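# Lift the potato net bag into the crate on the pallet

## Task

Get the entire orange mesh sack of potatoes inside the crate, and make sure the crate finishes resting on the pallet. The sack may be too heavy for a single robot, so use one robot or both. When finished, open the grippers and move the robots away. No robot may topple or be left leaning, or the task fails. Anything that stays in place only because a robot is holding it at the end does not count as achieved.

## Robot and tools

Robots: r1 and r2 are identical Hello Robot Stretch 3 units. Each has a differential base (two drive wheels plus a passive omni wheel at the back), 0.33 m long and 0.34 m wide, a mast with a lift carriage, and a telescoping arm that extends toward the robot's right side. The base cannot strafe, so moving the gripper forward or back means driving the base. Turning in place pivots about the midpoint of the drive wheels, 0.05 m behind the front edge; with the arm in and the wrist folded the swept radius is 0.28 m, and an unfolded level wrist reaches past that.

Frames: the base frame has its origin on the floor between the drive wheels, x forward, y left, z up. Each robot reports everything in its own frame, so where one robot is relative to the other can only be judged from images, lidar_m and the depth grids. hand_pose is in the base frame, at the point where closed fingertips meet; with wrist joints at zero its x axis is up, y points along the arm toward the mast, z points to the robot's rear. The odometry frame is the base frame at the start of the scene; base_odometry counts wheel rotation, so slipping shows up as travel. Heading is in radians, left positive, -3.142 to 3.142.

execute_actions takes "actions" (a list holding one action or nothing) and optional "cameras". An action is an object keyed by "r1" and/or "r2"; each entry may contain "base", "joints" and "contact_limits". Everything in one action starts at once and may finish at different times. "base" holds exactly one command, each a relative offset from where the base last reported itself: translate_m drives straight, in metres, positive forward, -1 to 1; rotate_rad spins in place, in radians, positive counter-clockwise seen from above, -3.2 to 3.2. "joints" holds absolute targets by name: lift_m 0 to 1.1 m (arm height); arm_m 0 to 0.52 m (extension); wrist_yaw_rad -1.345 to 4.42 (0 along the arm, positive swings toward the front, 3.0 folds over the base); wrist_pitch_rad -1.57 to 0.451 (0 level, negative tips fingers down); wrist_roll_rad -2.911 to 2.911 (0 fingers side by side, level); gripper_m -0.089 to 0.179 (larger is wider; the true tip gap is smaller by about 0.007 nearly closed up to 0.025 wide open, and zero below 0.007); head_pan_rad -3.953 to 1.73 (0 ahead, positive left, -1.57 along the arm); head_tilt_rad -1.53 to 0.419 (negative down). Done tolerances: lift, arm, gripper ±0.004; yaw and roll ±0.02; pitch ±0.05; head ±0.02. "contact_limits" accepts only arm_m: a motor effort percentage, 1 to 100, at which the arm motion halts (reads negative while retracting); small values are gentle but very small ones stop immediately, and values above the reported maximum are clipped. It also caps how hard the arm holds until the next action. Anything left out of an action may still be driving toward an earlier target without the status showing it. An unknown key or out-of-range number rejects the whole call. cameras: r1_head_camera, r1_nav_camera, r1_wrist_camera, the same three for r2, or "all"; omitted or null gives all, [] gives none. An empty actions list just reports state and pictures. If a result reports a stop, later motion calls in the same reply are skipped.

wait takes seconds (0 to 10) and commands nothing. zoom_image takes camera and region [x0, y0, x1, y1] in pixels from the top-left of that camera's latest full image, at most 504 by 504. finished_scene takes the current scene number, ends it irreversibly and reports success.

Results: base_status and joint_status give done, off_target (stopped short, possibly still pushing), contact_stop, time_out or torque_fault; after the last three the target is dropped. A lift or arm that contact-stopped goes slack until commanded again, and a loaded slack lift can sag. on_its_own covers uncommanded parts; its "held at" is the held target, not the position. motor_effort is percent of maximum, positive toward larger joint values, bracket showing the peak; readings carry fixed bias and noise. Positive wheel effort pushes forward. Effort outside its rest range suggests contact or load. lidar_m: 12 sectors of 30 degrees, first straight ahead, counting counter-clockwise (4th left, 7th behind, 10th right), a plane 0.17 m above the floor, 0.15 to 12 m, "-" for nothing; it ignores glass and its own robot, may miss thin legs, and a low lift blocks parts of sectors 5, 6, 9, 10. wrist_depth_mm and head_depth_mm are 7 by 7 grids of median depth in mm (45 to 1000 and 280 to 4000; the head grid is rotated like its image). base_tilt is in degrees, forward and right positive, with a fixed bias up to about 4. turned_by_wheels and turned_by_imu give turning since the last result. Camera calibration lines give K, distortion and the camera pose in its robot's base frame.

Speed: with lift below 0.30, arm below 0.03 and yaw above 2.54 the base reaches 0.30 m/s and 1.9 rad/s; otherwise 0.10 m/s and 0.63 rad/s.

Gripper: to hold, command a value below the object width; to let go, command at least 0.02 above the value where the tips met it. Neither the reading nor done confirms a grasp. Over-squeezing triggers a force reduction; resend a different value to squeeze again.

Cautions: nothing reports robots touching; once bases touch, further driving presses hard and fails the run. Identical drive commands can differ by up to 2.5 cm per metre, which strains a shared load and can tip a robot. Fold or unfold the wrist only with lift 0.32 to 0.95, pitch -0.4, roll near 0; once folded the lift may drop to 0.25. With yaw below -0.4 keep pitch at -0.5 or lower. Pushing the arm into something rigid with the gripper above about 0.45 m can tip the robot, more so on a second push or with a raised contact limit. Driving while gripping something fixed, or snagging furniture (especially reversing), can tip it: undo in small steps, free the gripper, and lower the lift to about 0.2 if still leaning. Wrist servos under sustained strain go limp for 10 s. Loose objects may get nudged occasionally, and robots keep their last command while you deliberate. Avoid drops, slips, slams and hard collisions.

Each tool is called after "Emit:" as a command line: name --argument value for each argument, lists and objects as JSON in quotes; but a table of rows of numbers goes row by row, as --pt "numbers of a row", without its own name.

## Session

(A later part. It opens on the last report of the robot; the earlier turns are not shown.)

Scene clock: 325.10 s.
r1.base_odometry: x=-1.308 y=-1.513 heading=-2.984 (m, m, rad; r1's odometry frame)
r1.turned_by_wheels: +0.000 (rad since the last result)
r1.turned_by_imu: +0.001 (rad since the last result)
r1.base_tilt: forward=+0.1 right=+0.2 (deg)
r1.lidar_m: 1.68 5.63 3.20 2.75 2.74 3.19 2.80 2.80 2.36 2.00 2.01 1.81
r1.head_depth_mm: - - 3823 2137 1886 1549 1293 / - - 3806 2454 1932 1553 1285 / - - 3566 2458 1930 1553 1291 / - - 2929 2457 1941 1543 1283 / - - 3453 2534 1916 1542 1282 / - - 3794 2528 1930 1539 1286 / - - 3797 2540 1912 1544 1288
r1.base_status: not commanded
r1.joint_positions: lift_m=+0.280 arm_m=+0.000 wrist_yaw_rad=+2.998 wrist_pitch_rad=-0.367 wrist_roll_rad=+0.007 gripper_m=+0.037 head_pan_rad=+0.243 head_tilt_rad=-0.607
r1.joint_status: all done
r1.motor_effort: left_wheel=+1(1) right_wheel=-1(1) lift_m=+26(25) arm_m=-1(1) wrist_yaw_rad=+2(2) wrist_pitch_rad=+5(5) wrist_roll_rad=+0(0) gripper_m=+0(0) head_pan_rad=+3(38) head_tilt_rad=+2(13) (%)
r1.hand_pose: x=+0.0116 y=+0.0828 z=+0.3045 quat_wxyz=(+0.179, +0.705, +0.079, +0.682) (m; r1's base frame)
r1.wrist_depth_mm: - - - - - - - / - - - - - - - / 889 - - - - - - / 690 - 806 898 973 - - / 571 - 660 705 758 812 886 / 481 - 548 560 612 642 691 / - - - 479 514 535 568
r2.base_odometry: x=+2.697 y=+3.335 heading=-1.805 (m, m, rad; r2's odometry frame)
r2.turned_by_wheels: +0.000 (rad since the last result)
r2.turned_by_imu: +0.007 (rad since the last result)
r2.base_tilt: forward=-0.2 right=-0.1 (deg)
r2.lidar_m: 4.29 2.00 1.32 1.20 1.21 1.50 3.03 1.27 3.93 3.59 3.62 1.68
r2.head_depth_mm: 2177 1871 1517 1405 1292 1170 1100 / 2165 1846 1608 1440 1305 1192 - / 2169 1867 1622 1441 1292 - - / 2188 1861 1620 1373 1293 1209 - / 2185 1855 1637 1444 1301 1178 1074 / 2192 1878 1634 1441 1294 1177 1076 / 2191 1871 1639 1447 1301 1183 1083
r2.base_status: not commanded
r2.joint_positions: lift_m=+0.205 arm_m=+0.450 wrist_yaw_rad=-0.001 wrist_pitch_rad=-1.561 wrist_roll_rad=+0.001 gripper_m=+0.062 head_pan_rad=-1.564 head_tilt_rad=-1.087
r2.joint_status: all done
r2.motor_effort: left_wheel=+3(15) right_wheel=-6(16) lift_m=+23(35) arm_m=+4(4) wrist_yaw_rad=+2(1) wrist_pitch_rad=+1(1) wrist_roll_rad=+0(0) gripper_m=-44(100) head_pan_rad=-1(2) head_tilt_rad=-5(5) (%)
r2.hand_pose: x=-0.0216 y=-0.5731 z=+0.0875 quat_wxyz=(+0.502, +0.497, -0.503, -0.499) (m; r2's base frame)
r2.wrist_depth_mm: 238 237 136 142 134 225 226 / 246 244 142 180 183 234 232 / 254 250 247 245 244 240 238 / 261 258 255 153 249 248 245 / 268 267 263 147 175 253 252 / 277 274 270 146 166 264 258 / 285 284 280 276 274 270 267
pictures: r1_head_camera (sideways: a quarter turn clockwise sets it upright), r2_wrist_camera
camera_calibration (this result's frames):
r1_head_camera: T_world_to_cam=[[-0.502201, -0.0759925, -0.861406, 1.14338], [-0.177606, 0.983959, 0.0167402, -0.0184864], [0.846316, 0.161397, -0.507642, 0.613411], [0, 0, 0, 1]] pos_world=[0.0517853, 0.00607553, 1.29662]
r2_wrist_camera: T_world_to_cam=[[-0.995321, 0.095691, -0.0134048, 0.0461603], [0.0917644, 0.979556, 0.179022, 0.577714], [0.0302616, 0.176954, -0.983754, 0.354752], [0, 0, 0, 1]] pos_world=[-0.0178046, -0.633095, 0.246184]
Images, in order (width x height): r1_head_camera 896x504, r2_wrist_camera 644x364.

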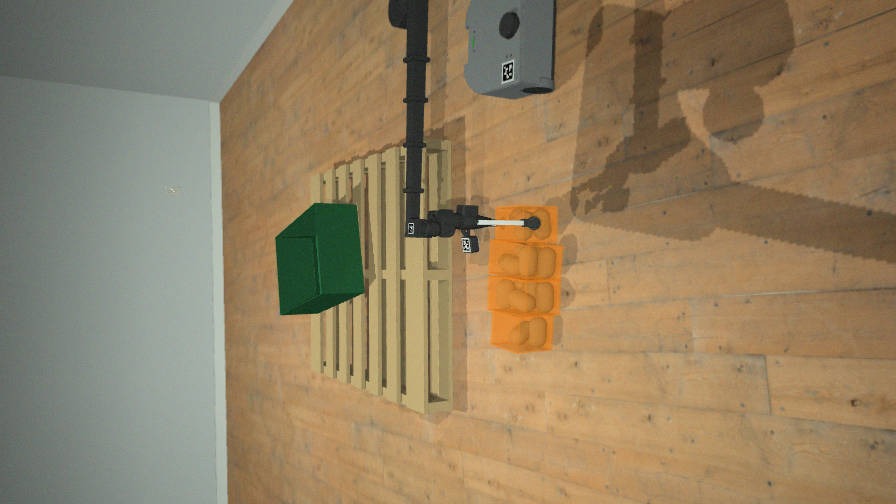

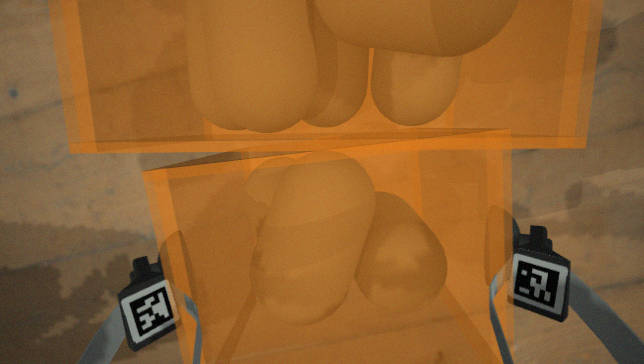

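Emit:
execute_actions --actions '[{"r1":{"base":{"rotate_rad":0.661}}}]' --cameras '[]'

Emit:
execute_actions --actions '[{"r1":{"base":{"translate_m":1.0}}}]' --cameras '[]'

Emit:
execute_actions --actions '[{"r1":{"base":{"translate_m":0.94}}}]' --cameras '[]'

Emit:
execute_actions --actions '[{"r1":{"base":{"rotate_rad":-0.515},"joints":{"lift_m":0.5,"wrist_pitch_rad":-0.4,"head_pan_rad":-1.57,"head_tilt_rad":-1.0}}}]' --cameras '[]'

Emit:
execute_actions --actions '[{"r1":{"joints":{"wrist_yaw_rad":0,"gripper_m":0.179}}}]' --cameras '[]'

Emit:
execute_actions --actions '[{"r1":{"joints":{"wrist_pitch_rad":-1.57,"arm_m":0.45,"lift_m":0.42}}}]' --cameras '["r1_head_camera","r1_wrist_camera"]'

Scene clock: 335.37 s.
r1.base_odometry: x=-1.308 y=-1.513 heading=-2.323 (m, m, rad; r1's odometry frame)
r1.turned_by_wheels: +0.661 (rad since the last result)
r1.turned_by_imu: +0.665 (rad since the last result)
r1.base_tilt: forward=+0.1 right=+0.2 (deg)
r1.lidar_m: 4.52 2.97 2.74 2.78 3.03 2.80 2.83 2.20 2.01 2.03 1.68 1.56
r1.head_depth_mm: - - 3920 2572 1945 1551 1293 / - - 3882 2550 1910 1548 1295 / - - 3870 2583 1928 1541 1290 / - - 3825 2565 1917 1550 1291 / 3978 - 3841 2555 1920 1546 1292 / 3449 3796 3871 2572 1919 1544 1291 / 3183 3355 3479 2564 1939 1550 1288
r1.base_status: done
r1.joint_positions: lift_m=+0.280 arm_m=+0.000 wrist_yaw_rad=+2.998 wrist_pitch_rad=-0.367 wrist_roll_rad=+0.007 gripper_m=+0.037 head_pan_rad=+0.243 head_tilt_rad=-0.606
r1.joint_status: not commanded
r1.motor_effort: left_wheel=-2(8) right_wheel=+2(7) lift_m=+26(26) arm_m=-1(1) wrist_yaw_rad=+0(1) wrist_pitch_rad=+5(5) wrist_roll_rad=+0(0) gripper_m=+0(0) head_pan_rad=+3(4) head_tilt_rad=+2(2) (%)
r1.hand_pose: x=+0.0116 y=+0.0828 z=+0.3045 quat_wxyz=(+0.179, +0.705, +0.079, +0.682) (m; r1's base frame)
r1.wrist_depth_mm: - - - - - - - / - - - - - - - / 881 - - - - - - / 685 - 812 872 975 - - / 568 - 660 701 751 821 887 / 484 - 542 557 600 642 698 / - - - 475 516 542 573
r2.base_odometry: x=+2.697 y=+3.335 heading=-1.805 (m, m, rad; r2's odometry frame)
r2.turned_by_wheels: +0.000 (rad since the last result)
r2.turned_by_imu: +0.002 (rad since the last result)
r2.base_tilt: forward=-0.2 right=-0.1 (deg)
r2.lidar_m: 4.29 2.00 1.31 1.20 1.21 1.49 3.04 1.27 3.92 3.58 3.59 1.68
r2.head_depth_mm: 2170 1850 1515 1405 1293 1169 1103 / 2170 1852 1623 1432 1292 1188 - / 2176 1855 1619 1438 1292 - - / 2165 1867 1623 1363 1298 1199 - / 2156 1868 1629 1445 1295 1179 1080 / 2187 1859 1631 1446 1295 1175 1082 / 2184 1861 1634 1450 1305 1185 1075
r2.base_status: not commanded
r2.joint_positions: lift_m=+0.205 arm_m=+0.450 wrist_yaw_rad=-0.001 wrist_pitch_rad=-1.561 wrist_roll_rad=+0.001 gripper_m=+0.110 head_pan_rad=-1.564 head_tilt_rad=-1.087
r2.joint_status: not commanded
r2.on_its_own: gripper_m is held at +0.109, not at your +0.060, by its stall guard, which is not easing now
r2.motor_effort: left_wheel=+4(4) right_wheel=-6(6) lift_m=+23(23) arm_m=+3(4) wrist_yaw_rad=+2(1) wrist_pitch_rad=+0(0) wrist_roll_rad=+0(0) gripper_m=-24(24) head_pan_rad=+0(2) head_tilt_rad=-5(5) (%)
r2.hand_pose: x=-0.0216 y=-0.5731 z=+0.0875 quat_wxyz=(+0.502, +0.497, -0.503, -0.499) (m; r2's base frame)
r2.wrist_depth_mm: 238 236 135 142 134 225 226 / 245 244 142 180 183 234 232 / 254 249 246 245 242 239 237 / 260 257 255 153 248 246 245 / 267 264 261 147 175 254 252 / 277 275 268 145 165 264 258 / 285 283 279 275 273 269 267
pictures: none
No camera images: the call's "cameras" was empty. Leave "cameras" out to get every camera's image.

Scene clock: 340.30 s.
r1.base_odometry: x=-1.991 y=-2.244 heading=-2.323 (m, m, rad; r1's odometry frame)
r1.turned_by_wheels: +0.000 (rad since the last result)
r1.turned_by_imu: +0.008 (rad since the last result)
r1.base_tilt: forward=+0.1 right=+0.3 (deg)
r1.lidar_m: 3.82 2.54 2.36 2.38 3.00 3.71 3.78 2.59 2.41 1.31 0.89 1.84
r1.head_depth_mm: - - 3806 2581 1935 1554 1286 / - - 3827 2571 1934 1549 1290 / - - 3837 2552 1925 1551 1292 / 3919 - 3860 2559 1936 1548 1286 / 3375 3647 3706 2557 1928 1537 1289 / 2991 3215 3333 2564 1925 1544 1285 / 2675 2844 3065 2558 1934 1540 1287
r1.base_status: done
r1.joint_positions: lift_m=+0.280 arm_m=+0.000 wrist_yaw_rad=+2.999 wrist_pitch_rad=-0.367 wrist_roll_rad=+0.007 gripper_m=+0.037 head_pan_rad=+0.243 head_tilt_rad=-0.605
r1.joint_status: not commanded
r1.motor_effort: left_wheel=-2(8) right_wheel=+2(7) lift_m=+25(25) arm_m=-1(1) wrist_yaw_rad=+0(1) wrist_pitch_rad=+5(6) wrist_roll_rad=+0(0) gripper_m=+0(0) head_pan_rad=+3(3) head_tilt_rad=+1(1) (%)
r1.hand_pose: x=+0.0116 y=+0.0828 z=+0.3045 quat_wxyz=(+0.179, +0.705, +0.079, +0.682) (m; r1's base frame)
r1.wrist_depth_mm: - - - - - - - / - - - - - - - / 892 - - - - - - / 684 - 830 874 965 - - / 570 - 659 702 749 820 892 / 484 - 547 553 610 649 694 / - - - 476 509 544 570
r2.base_odometry: x=+2.697 y=+3.335 heading=-1.805 (m, m, rad; r2's odometry frame)
r2.turned_by_wheels: +0.000 (rad since the last result)
r2.turned_by_imu: +0.001 (rad since the last result)
r2.base_tilt: forward=-0.4 right=-0.1 (deg)
r2.lidar_m: 4.29 2.00 1.31 1.20 1.21 1.49 3.04 1.27 3.91 3.57 1.32 4.48
r2.head_depth_mm: 2152 1861 1517 1412 1291 1171 1099 / 2172 1858 1612 1432 1294 1186 - / 2156 1839 1613 1440 1296 - - / 2183 1862 1628 1369 1301 1205 - / 2181 1863 1628 1445 1298 1179 1074 / 2180 1865 1635 1451 1305 1175 1080 / 2168 1868 1624 1449 1308 1183 1078
r2.base_status: not commanded
r2.joint_positions: lift_m=+0.205 arm_m=+0.450 wrist_yaw_rad=-0.001 wrist_pitch_rad=-1.561 wrist_roll_rad=+0.001 gripper_m=+0.110 head_pan_rad=-1.564 head_tilt_rad=-1.087
r2.joint_status: not commanded
r2.on_its_own: gripper_m is held at +0.109, not at your +0.060, by its stall guard, which is not easing now
r2.motor_effort: left_wheel=+4(4) right_wheel=-6(6) lift_m=+23(23) arm_m=+3(3) wrist_yaw_rad=+2(1) wrist_pitch_rad=+0(0) wrist_roll_rad=+0(0) gripper_m=-25(24) head_pan_rad=-2(2) head_tilt_rad=-5(5) (%)
r2.hand_pose: x=-0.0216 y=-0.5731 z=+0.0875 quat_wxyz=(+0.502, +0.497, -0.503, -0.499) (m; r2's base frame)
r2.wrist_depth_mm: 239 236 136 142 135 225 225 / 245 243 142 179 183 234 232 / 253 250 248 244 243 242 238 / 259 257 253 153 249 247 245 / 267 266 262 147 175 253 251 / 277 274 269 146 165 266 258 / 284 284 280 276 274 269 268
pictures: none
No camera images: the call's "cameras" was empty. Leave "cameras" out to get every camera's image.

Scene clock: 345.13 s.
r1.base_odometry: x=-2.633 y=-2.930 heading=-2.323 (m, m, rad; r1's odometry frame)
r1.turned_by_wheels: +0.000 (rad since the last result)
r1.turned_by_imu: +0.007 (rad since the last result)
r1.base_tilt: forward=-0.2 right=+0.3 (deg)
r1.lidar_m: 3.19 2.13 1.98 2.01 2.53 4.56 4.56 3.01 1.05 1.51 1.26 4.18
r1.head_depth_mm: 3733 3984 3825 2563 1941 1548 1297 / 3937 - 3834 2580 1935 1547 1291 / 3809 - 3815 2584 1932 1551 1291 / 3211 3546 3626 2551 1924 1543 1292 / 2825 3068 3297 2563 1924 1544 1289 / 2491 2647 2875 2590 1928 1552 1302 / 2227 2341 2531 2540 1934 1543 1287
r1.base_status: done
r1.joint_positions: lift_m=+0.280 arm_m=+0.000 wrist_yaw_rad=+2.999 wrist_pitch_rad=-0.367 wrist_roll_rad=+0.007 gripper_m=+0.037 head_pan_rad=+0.243 head_tilt_rad=-0.605
r1.joint_status: not commanded
r1.motor_effort: left_wheel=-2(8) right_wheel=+2(9) lift_m=+26(25) arm_m=-1(1) wrist_yaw_rad=+1(1) wrist_pitch_rad=+5(5) wrist_roll_rad=+0(0) gripper_m=+0(0) head_pan_rad=+4(3) head_tilt_rad=+1(1) (%)
r1.hand_pose: x=+0.0116 y=+0.0828 z=+0.3045 quat_wxyz=(+0.179, +0.705, +0.079, +0.682) (m; r1's base frame)
r1.wrist_depth_mm: - - - - - - - / - - - - - - - / 884 - - - - - - / 692 - 823 901 988 - - / 572 - 663 696 762 805 880 / 486 - 549 557 616 648 682 / - - - 480 515 537 566
r2.base_odometry: x=+2.697 y=+3.335 heading=-1.805 (m, m, rad; r2's odometry frame)
r2.turned_by_wheels: +0.000 (rad since the last result)
r2.turned_by_imu: +0.001 (rad since the last result)
r2.base_tilt: forward=-0.3 right=-0.2 (deg)
r2.lidar_m: 4.31 2.00 1.31 1.20 1.20 1.49 3.04 1.27 3.92 1.59 3.61 4.44
r2.head_depth_mm: 2169 1854 1510 1413 1294 1172 1097 / 2178 1857 1618 1445 1293 1190 - / 2173 1848 1630 1435 1298 - - / 2038 1704 1624 1365 1289 1209 - / 1710 1734 1626 1448 1296 1180 1076 / 2136 1877 1642 1444 1297 1174 1077 / 2174 1877 1620 1444 1302 1176 1083
r2.base_status: not commanded
r2.joint_positions: lift_m=+0.205 arm_m=+0.450 wrist_yaw_rad=-0.001 wrist_pitch_rad=-1.561 wrist_roll_rad=+0.001 gripper_m=+0.110 head_pan_rad=-1.564 head_tilt_rad=-1.087
r2.joint_status: not commanded
r2.on_its_own: gripper_m is held at +0.109, not at your +0.060, by its stall guard, which is not easing now
r2.motor_effort: left_wheel=+5(5) right_wheel=-6(6) lift_m=+23(23) arm_m=+4(4) wrist_yaw_rad=+2(2) wrist_pitch_rad=+1(0) wrist_roll_rad=+0(0) gripper_m=-24(24) head_pan_rad=-2(1) head_tilt_rad=-5(5) (%)
r2.hand_pose: x=-0.0216 y=-0.5731 z=+0.0875 quat_wxyz=(+0.502, +0.497, -0.503, -0.499) (m; r2's base frame)
r2.wrist_depth_mm: 238 237 136 142 134 226 227 / 247 243 142 180 184 235 233 / 251 251 247 245 243 241 238 / 261 259 253 153 249 248 246 / 268 266 262 147 176 253 252 / 275 274 268 146 165 264 257 / 284 284 279 276 272 270 267
pictures: none
No camera images: the call's "cameras" was empty. Leave "cameras" out to get every camera's image.

Scene clock: 347.97 s.
r1.base_odometry: x=-2.633 y=-2.930 heading=-2.838 (m, m, rad; r1's odometry frame)
r1.turned_by_wheels: -0.515 (rad since the last result)
r1.turned_by_imu: -0.517 (rad since the last result)
r1.base_tilt: forward=+0.1 right=+0.3 (deg)
r1.lidar_m: 4.20 3.19 2.13 1.98 2.02 2.55 4.58 4.51 3.00 1.58 1.50 1.26
r1.head_depth_mm: 2752 2353 1929 1645 1432 1265 1137 / 2711 2333 1930 1632 1418 1258 1136 / 2652 2342 1927 1625 1416 1273 - / 2627 2232 1797 1554 1389 1266 - / 2522 1670 1810 1614 1409 1276 1123 / 2565 2291 1891 1605 1406 1251 1118 / 2558 2266 1881 1596 1396 1240 1114
r1.base_status: done
r1.joint_positions: lift_m=+0.500 arm_m=+0.000 wrist_yaw_rad=+2.999 wrist_pitch_rad=-0.416 wrist_roll_rad=+0.007 gripper_m=+0.037 head_pan_rad=-1.563 head_tilt_rad=-0.988
r1.joint_status: all done
r1.motor_effort: left_wheel=+2(10) right_wheel=-2(7) lift_m=+43(45) arm_m=-2(2) wrist_yaw_rad=+0(0) wrist_pitch_rad=+5(6) wrist_roll_rad=+0(0) gripper_m=+0(0) head_pan_rad=-3(43) head_tilt_rad=-4(22) (%)
r1.hand_pose: x=+0.0108 y=+0.0769 z=+0.5127 quat_wxyz=(+0.196, +0.703, +0.096, +0.677) (m; r1's base frame)
r1.wrist_depth_mm: - - - - - - - / - - - - - - - / - - - - - - - / - - - - - - - / 825 - 955 - - - - / 708 724 793 811 899 915 - / 618 - 666 698 752 791 810
r2.base_odometry: x=+2.697 y=+3.335 heading=-1.805 (m, m, rad; r2's odometry frame)
r2.turned_by_wheels: +0.000 (rad since the last result)
r2.turned_by_imu: +0.001 (rad since the last result)
r2.base_tilt: forward=-0.3 right=-0.2 (deg)
r2.lidar_m: 4.30 2.00 1.31 1.20 1.21 1.49 3.05 1.27 3.92 1.58 3.62 4.46
r2.head_depth_mm: 2161 1861 1512 1417 1297 1174 1099 / 2177 1852 1619 1440 1298 1191 - / 2182 1864 1625 1446 1292 - - / 2183 1744 1620 1367 1300 1204 - / 2114 1751 1632 1448 1294 1180 1082 / 2175 1873 1631 1438 1297 1176 1073 / 2192 1869 1627 1453 1299 1178 1082
r2.base_status: not commanded
r2.joint_positions: lift_m=+0.205 arm_m=+0.450 wrist_yaw_rad=-0.001 wrist_pitch_rad=-1.561 wrist_roll_rad=+0.001 gripper_m=+0.110 head_pan_rad=-1.564 head_tilt_rad=-1.087
r2.joint_status: not commanded
r2.on_its_own: gripper_m is held at +0.109, not at your +0.060, by its stall guard, which is not easing now
r2.motor_effort: left_wheel=+5(5) right_wheel=-6(6) lift_m=+23(23) arm_m=+4(3) wrist_yaw_rad=+2(1) wrist_pitch_rad=+0(0) wrist_roll_rad=+0(0) gripper_m=-25(23) head_pan_rad=-2(2) head_tilt_rad=-5(5) (%)
r2.hand_pose: x=-0.0216 y=-0.5731 z=+0.0875 quat_wxyz=(+0.502, +0.497, -0.503, -0.499) (m; r2's base frame)
r2.wrist_depth_mm: 238 237 135 142 134 224 226 / 245 244 142 179 183 235 232 / 253 250 247 244 243 241 238 / 261 258 254 154 249 247 245 / 268 264 262 147 175 255 251 / 276 274 269 145 165 265 257 / 285 284 279 274 273 270 269
pictures: none
No camera images: the call's "cameras" was empty. Leave "cameras" out to get every camera's image.

Scene clock: 350.47 s.
r1.base_odometry: x=-2.633 y=-2.930 heading=-2.838 (m, m, rad; r1's odometry frame)
r1.turned_by_wheels: +0.000 (rad since the last result)
r1.turned_by_imu: +0.000 (rad since the last result)
r1.base_tilt: forward=+0.0 right=+0.3 (deg)
r1.lidar_m: 4.19 3.19 2.13 1.98 2.01 2.56 4.59 4.49 2.99 1.58 1.49 1.26
r1.head_depth_mm: 2754 2344 1938 1646 1433 1256 1131 / 2701 2324 1940 1631 1429 1264 1143 / 2685 2321 1922 1632 1418 1278 - / 2623 2265 1811 1559 1393 1317 - / 2524 1685 1813 1613 1417 1248 1135 / 2595 2295 1881 1599 1402 1246 1116 / 2534 2246 1873 1602 1395 1237 1115
r1.base_status: not commanded
r1.joint_positions: lift_m=+0.500 arm_m=+0.000 wrist_yaw_rad=+0.003 wrist_pitch_rad=-0.416 wrist_roll_rad=+0.007 gripper_m=+0.179 head_pan_rad=-1.563 head_tilt_rad=-0.988
r1.joint_status: all done
r1.motor_effort: left_wheel=+3(2) right_wheel=-1(2) lift_m=+44(44) arm_m=-1(1) wrist_yaw_rad=-3(4) wrist_pitch_rad=+5(5) wrist_roll_rad=+0(0) gripper_m=+0(97) head_pan_rad=-3(3) head_tilt_rad=-4(4) (%)
r1.hand_pose: x=-0.0209 y=-0.3700 z=+0.5127 quat_wxyz=(+0.690, +0.147, -0.694, -0.146) (m; r1's base frame)
r1.wrist_depth_mm: - - - - - - - / - - - - - - - / - - - - - - - / 815 - - - - - - / 750 889 932 866 - - - / - 735 782 783 872 949 993 / 620 641 680 701 730 - 832
r2.base_odometry: x=+2.697 y=+3.335 heading=-1.805 (m, m, rad; r2's odometry frame)
r2.turned_by_wheels: +0.000 (rad since the last result)
r2.turned_by_imu: +0.000 (rad since the last result)
r2.base_tilt: forward=-0.3 right=-0.2 (deg)
r2.lidar_m: 4.29 2.00 1.31 1.20 1.21 1.50 3.03 1.27 3.94 1.58 3.60 4.42
r2.head_depth_mm: 2154 1847 1517 1418 1291 1168 1104 / 2173 1847 1617 1439 1297 1193 - / 2170 1864 1617 1425 1294 - - / 2130 1749 1625 1371 1300 1213 - / 2134 1732 1631 1442 1291 1179 1079 / 2191 1872 1631 1440 1304 1173 1078 / 2210 1853 1641 1447 1290 1173 1082
r2.base_status: not commanded
r2.joint_positions: lift_m=+0.205 arm_m=+0.450 wrist_yaw_rad=-0.001 wrist_pitch_rad=-1.561 wrist_roll_rad=+0.001 gripper_m=+0.110 head_pan_rad=-1.564 head_tilt_rad=-1.087
r2.joint_status: not commanded
r2.on_its_own: gripper_m is held at +0.109, not at your +0.060, by its stall guard, which is not easing now
r2.motor_effort: left_wheel=+4(5) right_wheel=-6(6) lift_m=+23(22) arm_m=+4(4) wrist_yaw_rad=+2(3) wrist_pitch_rad=+0(0) wrist_roll_rad=+0(0) gripper_m=-23(24) head_pan_rad=-2(1) head_tilt_rad=-5(4) (%)
r2.hand_pose: x=-0.0216 y=-0.5731 z=+0.0875 quat_wxyz=(+0.502, +0.497, -0.503, -0.499) (m; r2's base frame)
r2.wrist_depth_mm: 238 236 136 142 134 225 225 / 245 244 142 180 183 233 232 / 252 251 247 244 243 241 237 / 259 256 253 153 248 248 245 / 268 265 262 147 175 254 252 / 276 274 268 146 165 263 258 / 284 283 279 276 273 270 269
pictures: none
No camera images: the call's "cameras" was empty. Leave "cameras" out to get every camera's image.

Scene clock: 354.97 s.
r1.base_odometry: x=-2.633 y=-2.930 heading=-2.838 (m, m, rad; r1's odometry frame)
r1.turned_by_wheels: +0.000 (rad since the last result)
r1.turned_by_imu: +0.000 (rad since the last result)
r1.base_tilt: forward=+0.0 right=+0.4 (deg)
r1.lidar_m: 4.19 3.17 2.14 1.98 2.01 2.55 4.59 4.48 3.01 1.58 1.49 1.26
r1.head_depth_mm: 2809 2329 1954 1646 1431 1262 1131 / 2728 2344 1921 1634 1425 1264 1149 / 2674 2321 1921 1635 1421 1256 - / 2627 2271 1805 - 1388 1251 1159 / 2490 1685 1800 1633 1406 1247 1135 / 2583 2295 1897 1612 1404 1244 1114 / 2543 2285 1880 1601 1396 1240 1114
r1.base_status: not commanded
r1.joint_positions: lift_m=+0.420 arm_m=+0.450 wrist_yaw_rad=+0.001 wrist_pitch_rad=-1.565 wrist_roll_rad=+0.007 gripper_m=+0.179 head_pan_rad=-1.563 head_tilt_rad=-0.988
r1.joint_status: all done
r1.motor_effort: left_wheel=+2(2) right_wheel=-1(2) lift_m=+25(37) arm_m=+5(6) wrist_yaw_rad=-1(3) wrist_pitch_rad=-1(3) wrist_roll_rad=+0(0) gripper_m=+0(0) head_pan_rad=-3(3) head_tilt_rad=-4(4) (%)
r1.hand_pose: x=-0.0216 y=-0.5719 z=+0.3027 quat_wxyz=(+0.500, +0.497, -0.503, -0.500) (m; r1's base frame)
r1.wrist_depth_mm: 415 427 426 431 441 445 452 / 425 431 436 388 446 454 464 / 437 441 444 451 463 468 473 / 442 449 452 463 472 473 485 / 452 457 463 469 480 486 501 / - 470 476 483 494 504 508 / 469 475 486 489 504 - 522
r2.base_odometry: x=+2.697 y=+3.335 heading=-1.805 (m, m, rad; r2's odometry frame)
r2.turned_by_wheels: +0.000 (rad since the last result)
r2.turned_by_imu: +0.001 (rad since the last result)
r2.base_tilt: forward=-0.3 right=-0.1 (deg)
r2.lidar_m: 4.29 2.00 1.31 1.20 1.21 1.49 3.03 1.27 3.92 1.58 3.59 4.47
r2.head_depth_mm: 2159 1859 1512 1417 1292 1172 1098 / 2183 1863 1618 1435 1294 1190 - / 2160 1870 1627 1445 1297 - - / 2184 1660 1620 1362 1297 1204 - / 2064 1731 1634 1447 1300 1171 1077 / 2206 1870 1621 1428 1290 1179 1078 / 2208 1876 1640 1443 1305 1172 1082
r2.base_status: not commanded
r2.joint_positions: lift_m=+0.205 arm_m=+0.450 wrist_yaw_rad=-0.001 wrist_pitch_rad=-1.561 wrist_roll_rad=+0.001 gripper_m=+0.110 head_pan_rad=-1.564 head_tilt_rad=-1.087
r2.joint_status: not commanded
r2.on_its_own: gripper_m is held at +0.109, not at your +0.060, by its stall guard, which is not easing now
r2.motor_effort: left_wheel=+4(5) right_wheel=-6(6) lift_m=+23(23) arm_m=+4(4) wrist_yaw_rad=+1(1) wrist_pitch_rad=+0(0) wrist_roll_rad=+0(0) gripper_m=-24(24) head_pan_rad=-2(2) head_tilt_rad=-5(5) (%)
r2.hand_pose: x=-0.0216 y=-0.5731 z=+0.0875 quat_wxyz=(+0.502, +0.497, -0.503, -0.499) (m; r2's base frame)
r2.wrist_depth_mm: 238 237 136 142 134 225 225 / 246 243 142 180 183 234 232 / 252 251 246 244 243 240 238 / 261 257 254 153 249 247 245 / 269 265 262 147 175 254 251 / 276 274 269 145 165 264 257 / 285 285 279 277 272 270 269
pictures: r1_head_camera (sideways: a quarter turn clockwise sets it upright), r1_wrist_camera
camera_calibration (this result's frames):
r1_head_camera: T_world_to_cam=[[0.040813, 0.790506, -0.611093, 0.813824], [0.998282, -0.0579953, -0.00835007, 0.00700751], [-0.0420413, -0.609703, -0.791514, 0.988075], [0, 0, 0, 1]] pos_world=[0.00132987, -0.0404939, 1.27946]
r1_wrist_camera: T_world_to_cam=[[-0.989275, -0.135716, 0.0539977, -0.131364], [-0.126314, 0.980539, 0.150293, 0.554368], [-0.0733439, 0.14186, -0.987166, 0.539699], [0, 0, 0, 1]] pos_world=[-0.0203475, -0.63797, 0.456548]
Images, in order (width x height): r1_head_camera 896x504, r1_wrist_camera 644x364.

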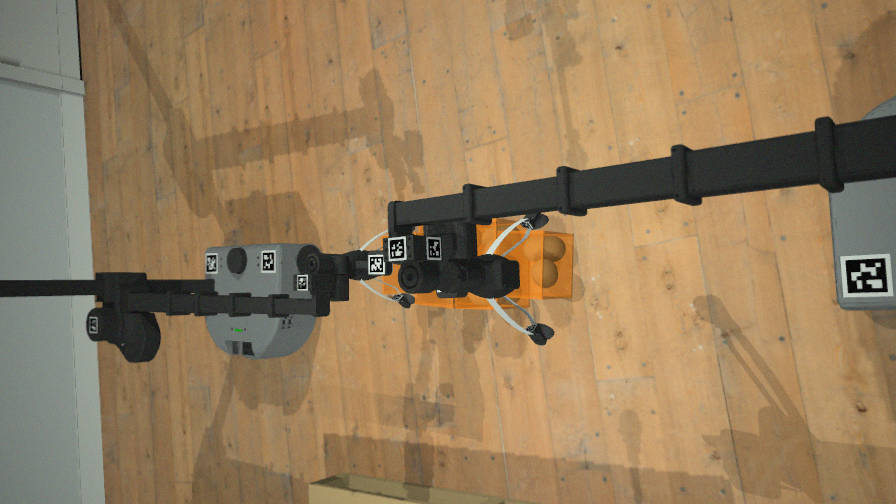

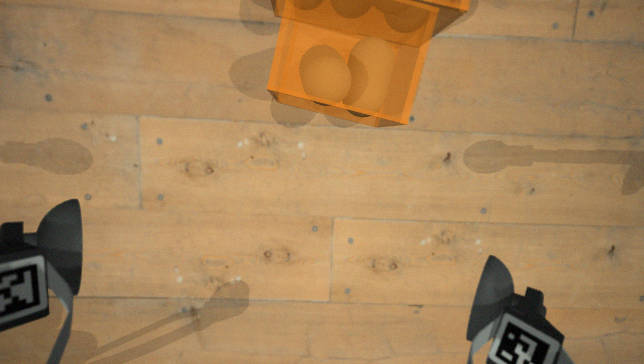

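Emit:
execute_actions --actions '[{"r2":{"joints":{"arm_m":0.51,"lift_m":0.24,"gripper_m":0.05}},"r1":{"base":{"translate_m":-0.03},"joints":{"arm_m":0.5}}}]' --cameras '["r1_head_camera","r1_wrist_camera"]'

Scene clock: 363.70 s.
r1.base_odometry: x=-2.604 y=-2.921 heading=-2.838 (m, m, rad; r1's odometry frame)
r1.turned_by_wheels: +0.000 (rad since the last result)
r1.turned_by_imu: +0.000 (rad since the last result)
r1.base_tilt: forward=+0.1 right=+0.1 (deg)
r1.lidar_m: 4.21 3.18 2.14 1.98 2.00 2.55 4.55 4.49 3.01 0.98 1.55 1.29
r1.head_depth_mm: 2762 2359 1956 1632 1432 1267 1139 / 2721 2337 1926 1638 1419 1259 1143 / 2684 2333 1907 1646 1415 1254 - / 2625 2327 1870 1563 1387 1254 1153 / 1661 1788 1789 1614 1395 1253 1134 / 2606 2273 1885 1617 1401 1248 1119 / 2562 2257 1882 1601 1399 1237 1114
r1.base_status: done
r1.joint_positions: lift_m=+0.420 arm_m=+0.500 wrist_yaw_rad=+0.001 wrist_pitch_rad=-1.565 wrist_roll_rad=+0.007 gripper_m=+0.179 head_pan_rad=-1.563 head_tilt_rad=-0.988
r1.joint_status: all done
r1.motor_effort: left_wheel=+2(5) right_wheel=-1(5) lift_m=+24(25) arm_m=+5(7) wrist_yaw_rad=-1(1) wrist_pitch_rad=-1(1) wrist_roll_rad=+0(0) gripper_m=+0(0) head_pan_rad=-3(3) head_tilt_rad=-4(4) (%)
r1.hand_pose: x=-0.0216 y=-0.6218 z=+0.3027 quat_wxyz=(+0.500, +0.497, -0.503, -0.501) (m; r1's base frame)
r1.wrist_depth_mm: 419 422 424 333 438 445 453 / 422 431 438 394 451 457 462 / 434 441 443 399 461 466 477 / 441 447 457 468 469 476 483 / 450 458 465 476 482 492 492 / - 470 476 486 485 501 507 / 475 475 484 501 507 - 522
r2.base_odometry: x=+2.697 y=+3.335 heading=-1.806 (m, m, rad; r2's odometry frame)
r2.turned_by_wheels: +0.000 (rad since the last result)
r2.turned_by_imu: +0.000 (rad since the last result)
r2.base_tilt: forward=-0.3 right=-0.1 (deg)
r2.lidar_m: 4.31 1.99 1.31 1.20 1.21 1.50 3.01 1.27 3.92 1.58 3.59 4.46
r2.head_depth_mm: 2158 1850 1513 1407 1288 1173 1102 / 2167 1852 1623 1432 1291 1191 - / 2156 1867 1619 1440 1296 - - / 2166 1746 1649 1371 1303 1207 - / 1720 1714 1611 1439 1296 1176 1078 / 2166 1850 1620 1438 1300 1180 1074 / 2161 1860 1627 1442 1301 1184 1080
r2.base_status: not commanded
r2.joint_positions: lift_m=+0.239 arm_m=+0.510 wrist_yaw_rad=-0.001 wrist_pitch_rad=-1.561 wrist_roll_rad=-0.005 gripper_m=+0.056 head_pan_rad=-1.564 head_tilt_rad=-1.087
r2.joint_status: gripper_m off_target (ended at +0.056, target +0.050); the others done
r2.on_its_own: gripper_m is held at +0.054, not at your +0.050, by its stall guard, which is still easing
r2.motor_effort: left_wheel=-2(9) right_wheel=+1(11) lift_m=+50(52) arm_m=+6(9) wrist_yaw_rad=+1(1) wrist_pitch_rad=+0(0) wrist_roll_rad=+2(3) gripper_m=-39(100) head_pan_rad=-1(1) head_tilt_rad=-5(5) (%)
r2.hand_pose: x=-0.0216 y=-0.6328 z=+0.1212 quat_wxyz=(+0.503, +0.499, -0.501, -0.497) (m; r2's base frame)
r2.wrist_depth_mm: 263 262 215 163 151 251 253 / 270 270 208 169 163 262 259 / 280 278 216 179 219 269 267 / 289 287 285 222 279 278 276 / 297 295 293 163 285 286 283 / 309 306 301 151 168 299 292 / 318 318 313 309 306 305 303
pictures: r1_head_camera (sideways: a quarter turn clockwise sets it upright), r1_wrist_camera
camera_calibration (this result's frames):
r1_head_camera: T_world_to_cam=[[0.0408861, 0.790502, -0.611093, 0.813823], [0.998277, -0.0580875, -0.00835007, 0.00700755], [-0.0420976, -0.609699, -0.791514, 0.988075], [0, 0, 0, 1]] pos_world=[0.00132613, -0.0404934, 1.27946]
r1_wrist_camera: T_world_to_cam=[[-0.989275, -0.135735, 0.0539495, -0.138136], [-0.126314, 0.980485, 0.150642, 0.603171], [-0.0733441, 0.142212, -0.987115, 0.546991], [0, 0, 0, 1]] pos_world=[-0.0203475, -0.687939, 0.456532]
Images, in order (width x height): r1_head_camera 896x504, r1_wrist_camera 644x364.

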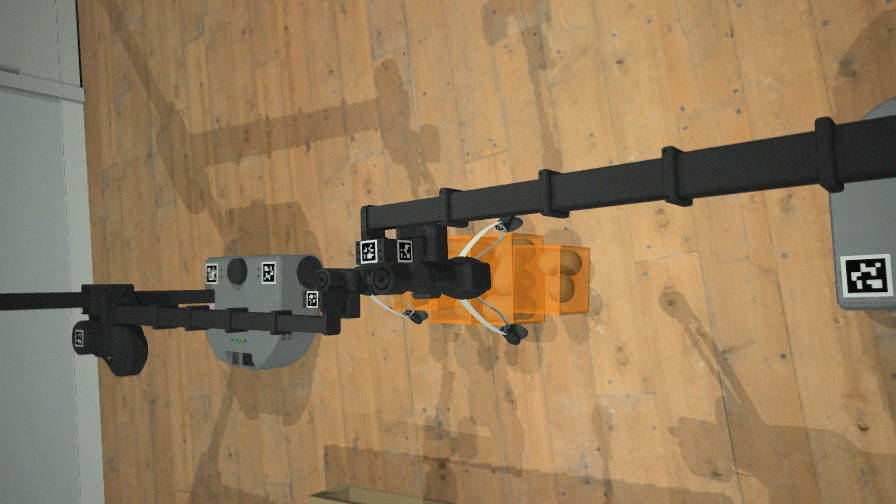

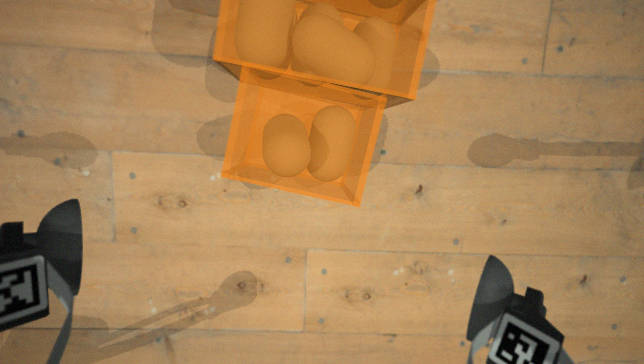

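Emit:
execute_actions --actions '[{"r1":{"joints":{"arm_m":0.515,"wrist_pitch_rad":-1.3,"lift_m":0.3}}}]' --cameras '["r1_wrist_camera"]'

Scene clock: 371.67 s.
r1.base_odometry: x=-2.604 y=-2.921 heading=-2.838 (m, m, rad; r1's odometry frame)
r1.turned_by_wheels: +0.000 (rad since the last result)
r1.turned_by_imu: +0.001 (rad since the last result)
r1.base_tilt: forward=+0.1 right=+0.3 (deg)
r1.lidar_m: 4.20 3.19 2.12 1.98 2.01 2.54 4.55 4.49 3.00 1.58 1.56 1.29
r1.head_depth_mm: 2770 2362 1938 1644 1429 1263 1135 / 2725 2333 1923 1644 1427 1259 1152 / 2705 2314 1917 1634 1416 1256 - / 2645 2296 1838 - 1387 1253 1152 / 1642 1796 1785 1613 1392 1243 1142 / 2580 2284 1893 1604 1403 1242 1119 / 2557 2255 1876 1601 1395 1236 1113
r1.base_status: not commanded
r1.joint_positions: lift_m=+0.300 arm_m=+0.515 wrist_yaw_rad=+0.001 wrist_pitch_rad=-1.306 wrist_roll_rad=+0.007 gripper_m=+0.179 head_pan_rad=-1.563 head_tilt_rad=-0.988
r1.joint_status: all done
r1.motor_effort: left_wheel=+1(2) right_wheel=-2(1) lift_m=+24(25) arm_m=+6(9) wrist_yaw_rad=-2(1) wrist_pitch_rad=+2(4) wrist_roll_rad=-1(0) gripper_m=+0(0) head_pan_rad=-3(3) head_tilt_rad=-4(4) (%)
r1.hand_pose: x=-0.0216 y=-0.7034 z=+0.1854 quat_wxyz=(+0.560, +0.428, -0.563, -0.431) (m; r1's base frame)
r1.wrist_depth_mm: 347 353 265 257 317 392 405 / 340 350 262 310 378 388 399 / 335 342 238 257 368 381 388 / 330 336 304 248 362 373 381 / 325 330 335 346 357 365 379 / - 325 269 284 350 360 368 / 315 320 328 334 343 - 361
r2.base_odometry: x=+2.697 y=+3.335 heading=-1.806 (m, m, rad; r2's odometry frame)
r2.turned_by_wheels: +0.000 (rad since the last result)
r2.turned_by_imu: +0.002 (rad since the last result)
r2.base_tilt: forward=-0.4 right=+0.0 (deg)
r2.lidar_m: 4.31 1.99 1.31 1.20 1.21 1.49 3.02 1.27 3.93 1.58 3.60 4.48
r2.head_depth_mm: 2172 1849 1512 1406 1296 1173 1103 / 2160 1852 1626 1437 1288 1191 - / 2172 1850 1622 1440 1289 - - / 2158 1720 1620 1368 1293 1210 - / 1674 1693 1617 1440 1296 1173 1074 / 2181 1853 1625 1441 1300 1173 1079 / 2159 1866 1638 1427 1292 1178 1081
r2.base_status: not commanded
r2.joint_positions: lift_m=+0.239 arm_m=+0.510 wrist_yaw_rad=-0.001 wrist_pitch_rad=-1.561 wrist_roll_rad=-0.005 gripper_m=+0.099 head_pan_rad=-1.564 head_tilt_rad=-1.087
r2.joint_status: not commanded
r2.on_its_own: gripper_m is held at +0.098, not at your +0.050, by its stall guard, which is still easing
r2.motor_effort: left_wheel=-1(1) right_wheel=+0(0) lift_m=+51(50) arm_m=+6(6) wrist_yaw_rad=+1(1) wrist_pitch_rad=+0(1) wrist_roll_rad=+2(2) gripper_m=-22(27) head_pan_rad=-2(2) head_tilt_rad=-5(5) (%)
r2.hand_pose: x=-0.0216 y=-0.6329 z=+0.1212 quat_wxyz=(+0.503, +0.499, -0.501, -0.497) (m; r2's base frame)
r2.wrist_depth_mm: 265 263 216 163 151 251 253 / 272 271 209 169 163 261 260 / 280 279 217 179 220 269 267 / 290 287 284 220 279 279 275 / 297 296 293 162 285 285 284 / 307 306 301 151 167 295 291 / 319 318 313 312 307 303 305
pictures: r1_wrist_camera
camera_calibration (this result's frames):
r1_wrist_camera: T_world_to_cam=[[-0.989261, -0.117576, 0.0868245, -0.136156], [-0.126525, 0.986284, -0.105999, 0.752458], [-0.0731707, -0.115846, -0.990568, 0.261987], [0, 0, 0, 1]] pos_world=[-0.0203188, -0.727796, 0.351097]
Images, in order (width x height): r1_wrist_camera 644x364.

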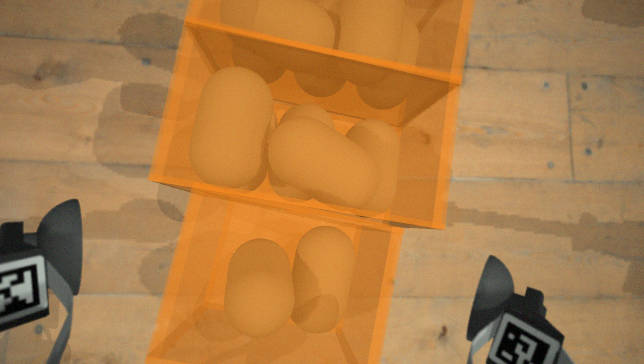

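Emit:
execute_actions --actions '[{"r1":{"joints":{"lift_m":0.205}},"r2":{"joints":{"lift_m":0.21}}}]' --cameras '["r1_wrist_camera"]'

Emit:
execute_actions --actions '[{"r1":{"joints":{"gripper_m":0.06}},"r2":{"joints":{"gripper_m":0.06}}}]' --cameras '[]'

Emit:
execute_actions --actions '[{"r1":{"joints":{"lift_m":0.4,"gripper_m":0.05}},"r2":{"joints":{"lift_m":0.405,"gripper_m":0.05}}}]' --cameras '["r1_wrist_camera","r1_head_camera","r2_head_camera"]'

Scene clock: 381.23 s.
r1.base_odometry: x=-2.604 y=-2.921 heading=-2.838 (m, m, rad; r1's odometry frame)
r1.turned_by_wheels: +0.000 (rad since the last result)
r1.turned_by_imu: +0.001 (rad since the last result)
r1.base_tilt: forward=+0.3 right=+0.3 (deg)
r1.lidar_m: 4.19 3.18 2.13 1.98 2.01 2.55 4.56 4.47 3.00 1.58 1.55 1.29
r1.head_depth_mm: 2757 2374 1933 1650 1436 1270 1139 / 2732 2338 1935 1627 1426 1260 1146 / 2670 2318 1930 1628 1419 1270 - / 2603 2320 1849 1597 1370 1251 1157 / 1683 1801 1791 1610 1376 1248 1131 / 2539 2272 1879 1609 1403 1240 1118 / 2529 2286 1872 1599 1396 1241 1113
r1.base_status: not commanded
r1.joint_positions: lift_m=+0.205 arm_m=+0.515 wrist_yaw_rad=+0.001 wrist_pitch_rad=-1.305 wrist_roll_rad=+0.007 gripper_m=+0.179 head_pan_rad=-1.563 head_tilt_rad=-0.988
r1.joint_status: all done
r1.motor_effort: left_wheel=+2(2) right_wheel=-1(1) lift_m=+24(24) arm_m=+5(6) wrist_yaw_rad=-1(1) wrist_pitch_rad=+1(2) wrist_roll_rad=+0(0) gripper_m=+0(0) head_pan_rad=-3(3) head_tilt_rad=-4(4) (%)
r1.hand_pose: x=-0.0216 y=-0.7035 z=+0.0905 quat_wxyz=(+0.560, +0.428, -0.563, -0.431) (m; r1's base frame)
r1.wrist_depth_mm: 252 254 148 220 215 285 294 / 247 142 148 153 249 281 288 / 242 141 148 143 203 275 283 / 239 243 215 155 162 270 279 / - 238 246 251 259 265 273 / - 235 189 192 255 262 267 / 228 232 154 187 250 - 263
r2.base_odometry: x=+2.697 y=+3.335 heading=-1.806 (m, m, rad; r2's odometry frame)
r2.turned_by_wheels: +0.000 (rad since the last result)
r2.turned_by_imu: +0.001 (rad since the last result)
r2.base_tilt: forward=-0.2 right=-0.1 (deg)
r2.lidar_m: 4.30 2.00 1.32 1.20 1.21 1.49 3.02 1.27 3.89 1.58 3.61 4.45
r2.head_depth_mm: 2156 1832 1519 1411 1294 1175 1099 / 2170 1854 1614 1432 1291 1187 - / 2193 1855 1631 1436 1290 - - / 2174 1746 1587 1377 1295 1212 - / 1508 1704 1621 1439 1298 1176 1080 / 2127 1849 1620 1443 1294 1184 1085 / 2181 1873 1632 1438 1301 1179 1079
r2.base_status: not commanded
r2.joint_positions: lift_m=+0.220 arm_m=+0.510 wrist_yaw_rad=-0.001 wrist_pitch_rad=-1.562 wrist_roll_rad=-0.005 gripper_m=+0.108 head_pan_rad=-1.564 head_tilt_rad=-1.087
r2.joint_status: lift_m contact_stop (moved -0.019 of -0.029)
r2.on_its_own: gripper_m is held at +0.107, not at your +0.050, by its stall guard, which is not easing now; lift_m is slack since a contact_stop, until your next command for it (your +0.210 is given up)
r2.motor_effort: left_wheel=-2(3) right_wheel=+1(2) lift_m=+27(45) arm_m=+6(6) wrist_yaw_rad=+0(1) wrist_pitch_rad=+1(0) wrist_roll_rad=+2(2) gripper_m=-20(21) head_pan_rad=-2(2) head_tilt_rad=-5(5) (%)
r2.hand_pose: x=-0.0216 y=-0.6328 z=+0.1021 quat_wxyz=(+0.503, +0.499, -0.501, -0.497) (m; r2's base frame)
r2.wrist_depth_mm: 249 247 148 148 137 139 238 / 256 253 156 156 157 245 244 / 263 261 200 171 213 252 250 / 271 269 264 208 263 260 258 / 279 275 273 157 204 265 265 / 287 286 284 150 169 277 272 / 298 296 294 291 287 283 284
pictures: r1_wrist_camera
camera_calibration (this result's frames):
r1_wrist_camera: T_world_to_cam=[[-0.989261, -0.117548, 0.0868624, -0.127902], [-0.126525, 0.986249, -0.106319, 0.742476], [-0.0731705, -0.116167, -0.990531, 0.167659], [0, 0, 0, 1]] pos_world=[-0.0203188, -0.727825, 0.256121]
Images, in order (width x height): r1_wrist_camera 644x364.

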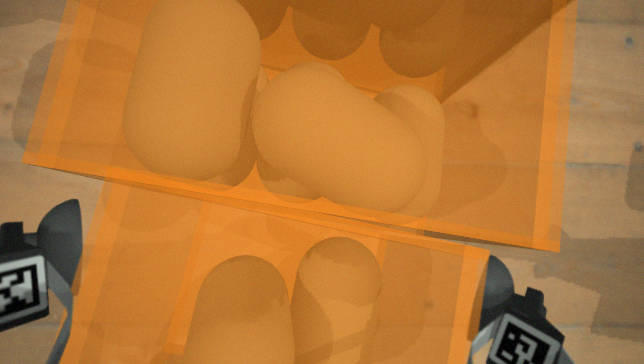

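not run: a stop came earlier in this reply.

not run: a stop came earlier in this reply.


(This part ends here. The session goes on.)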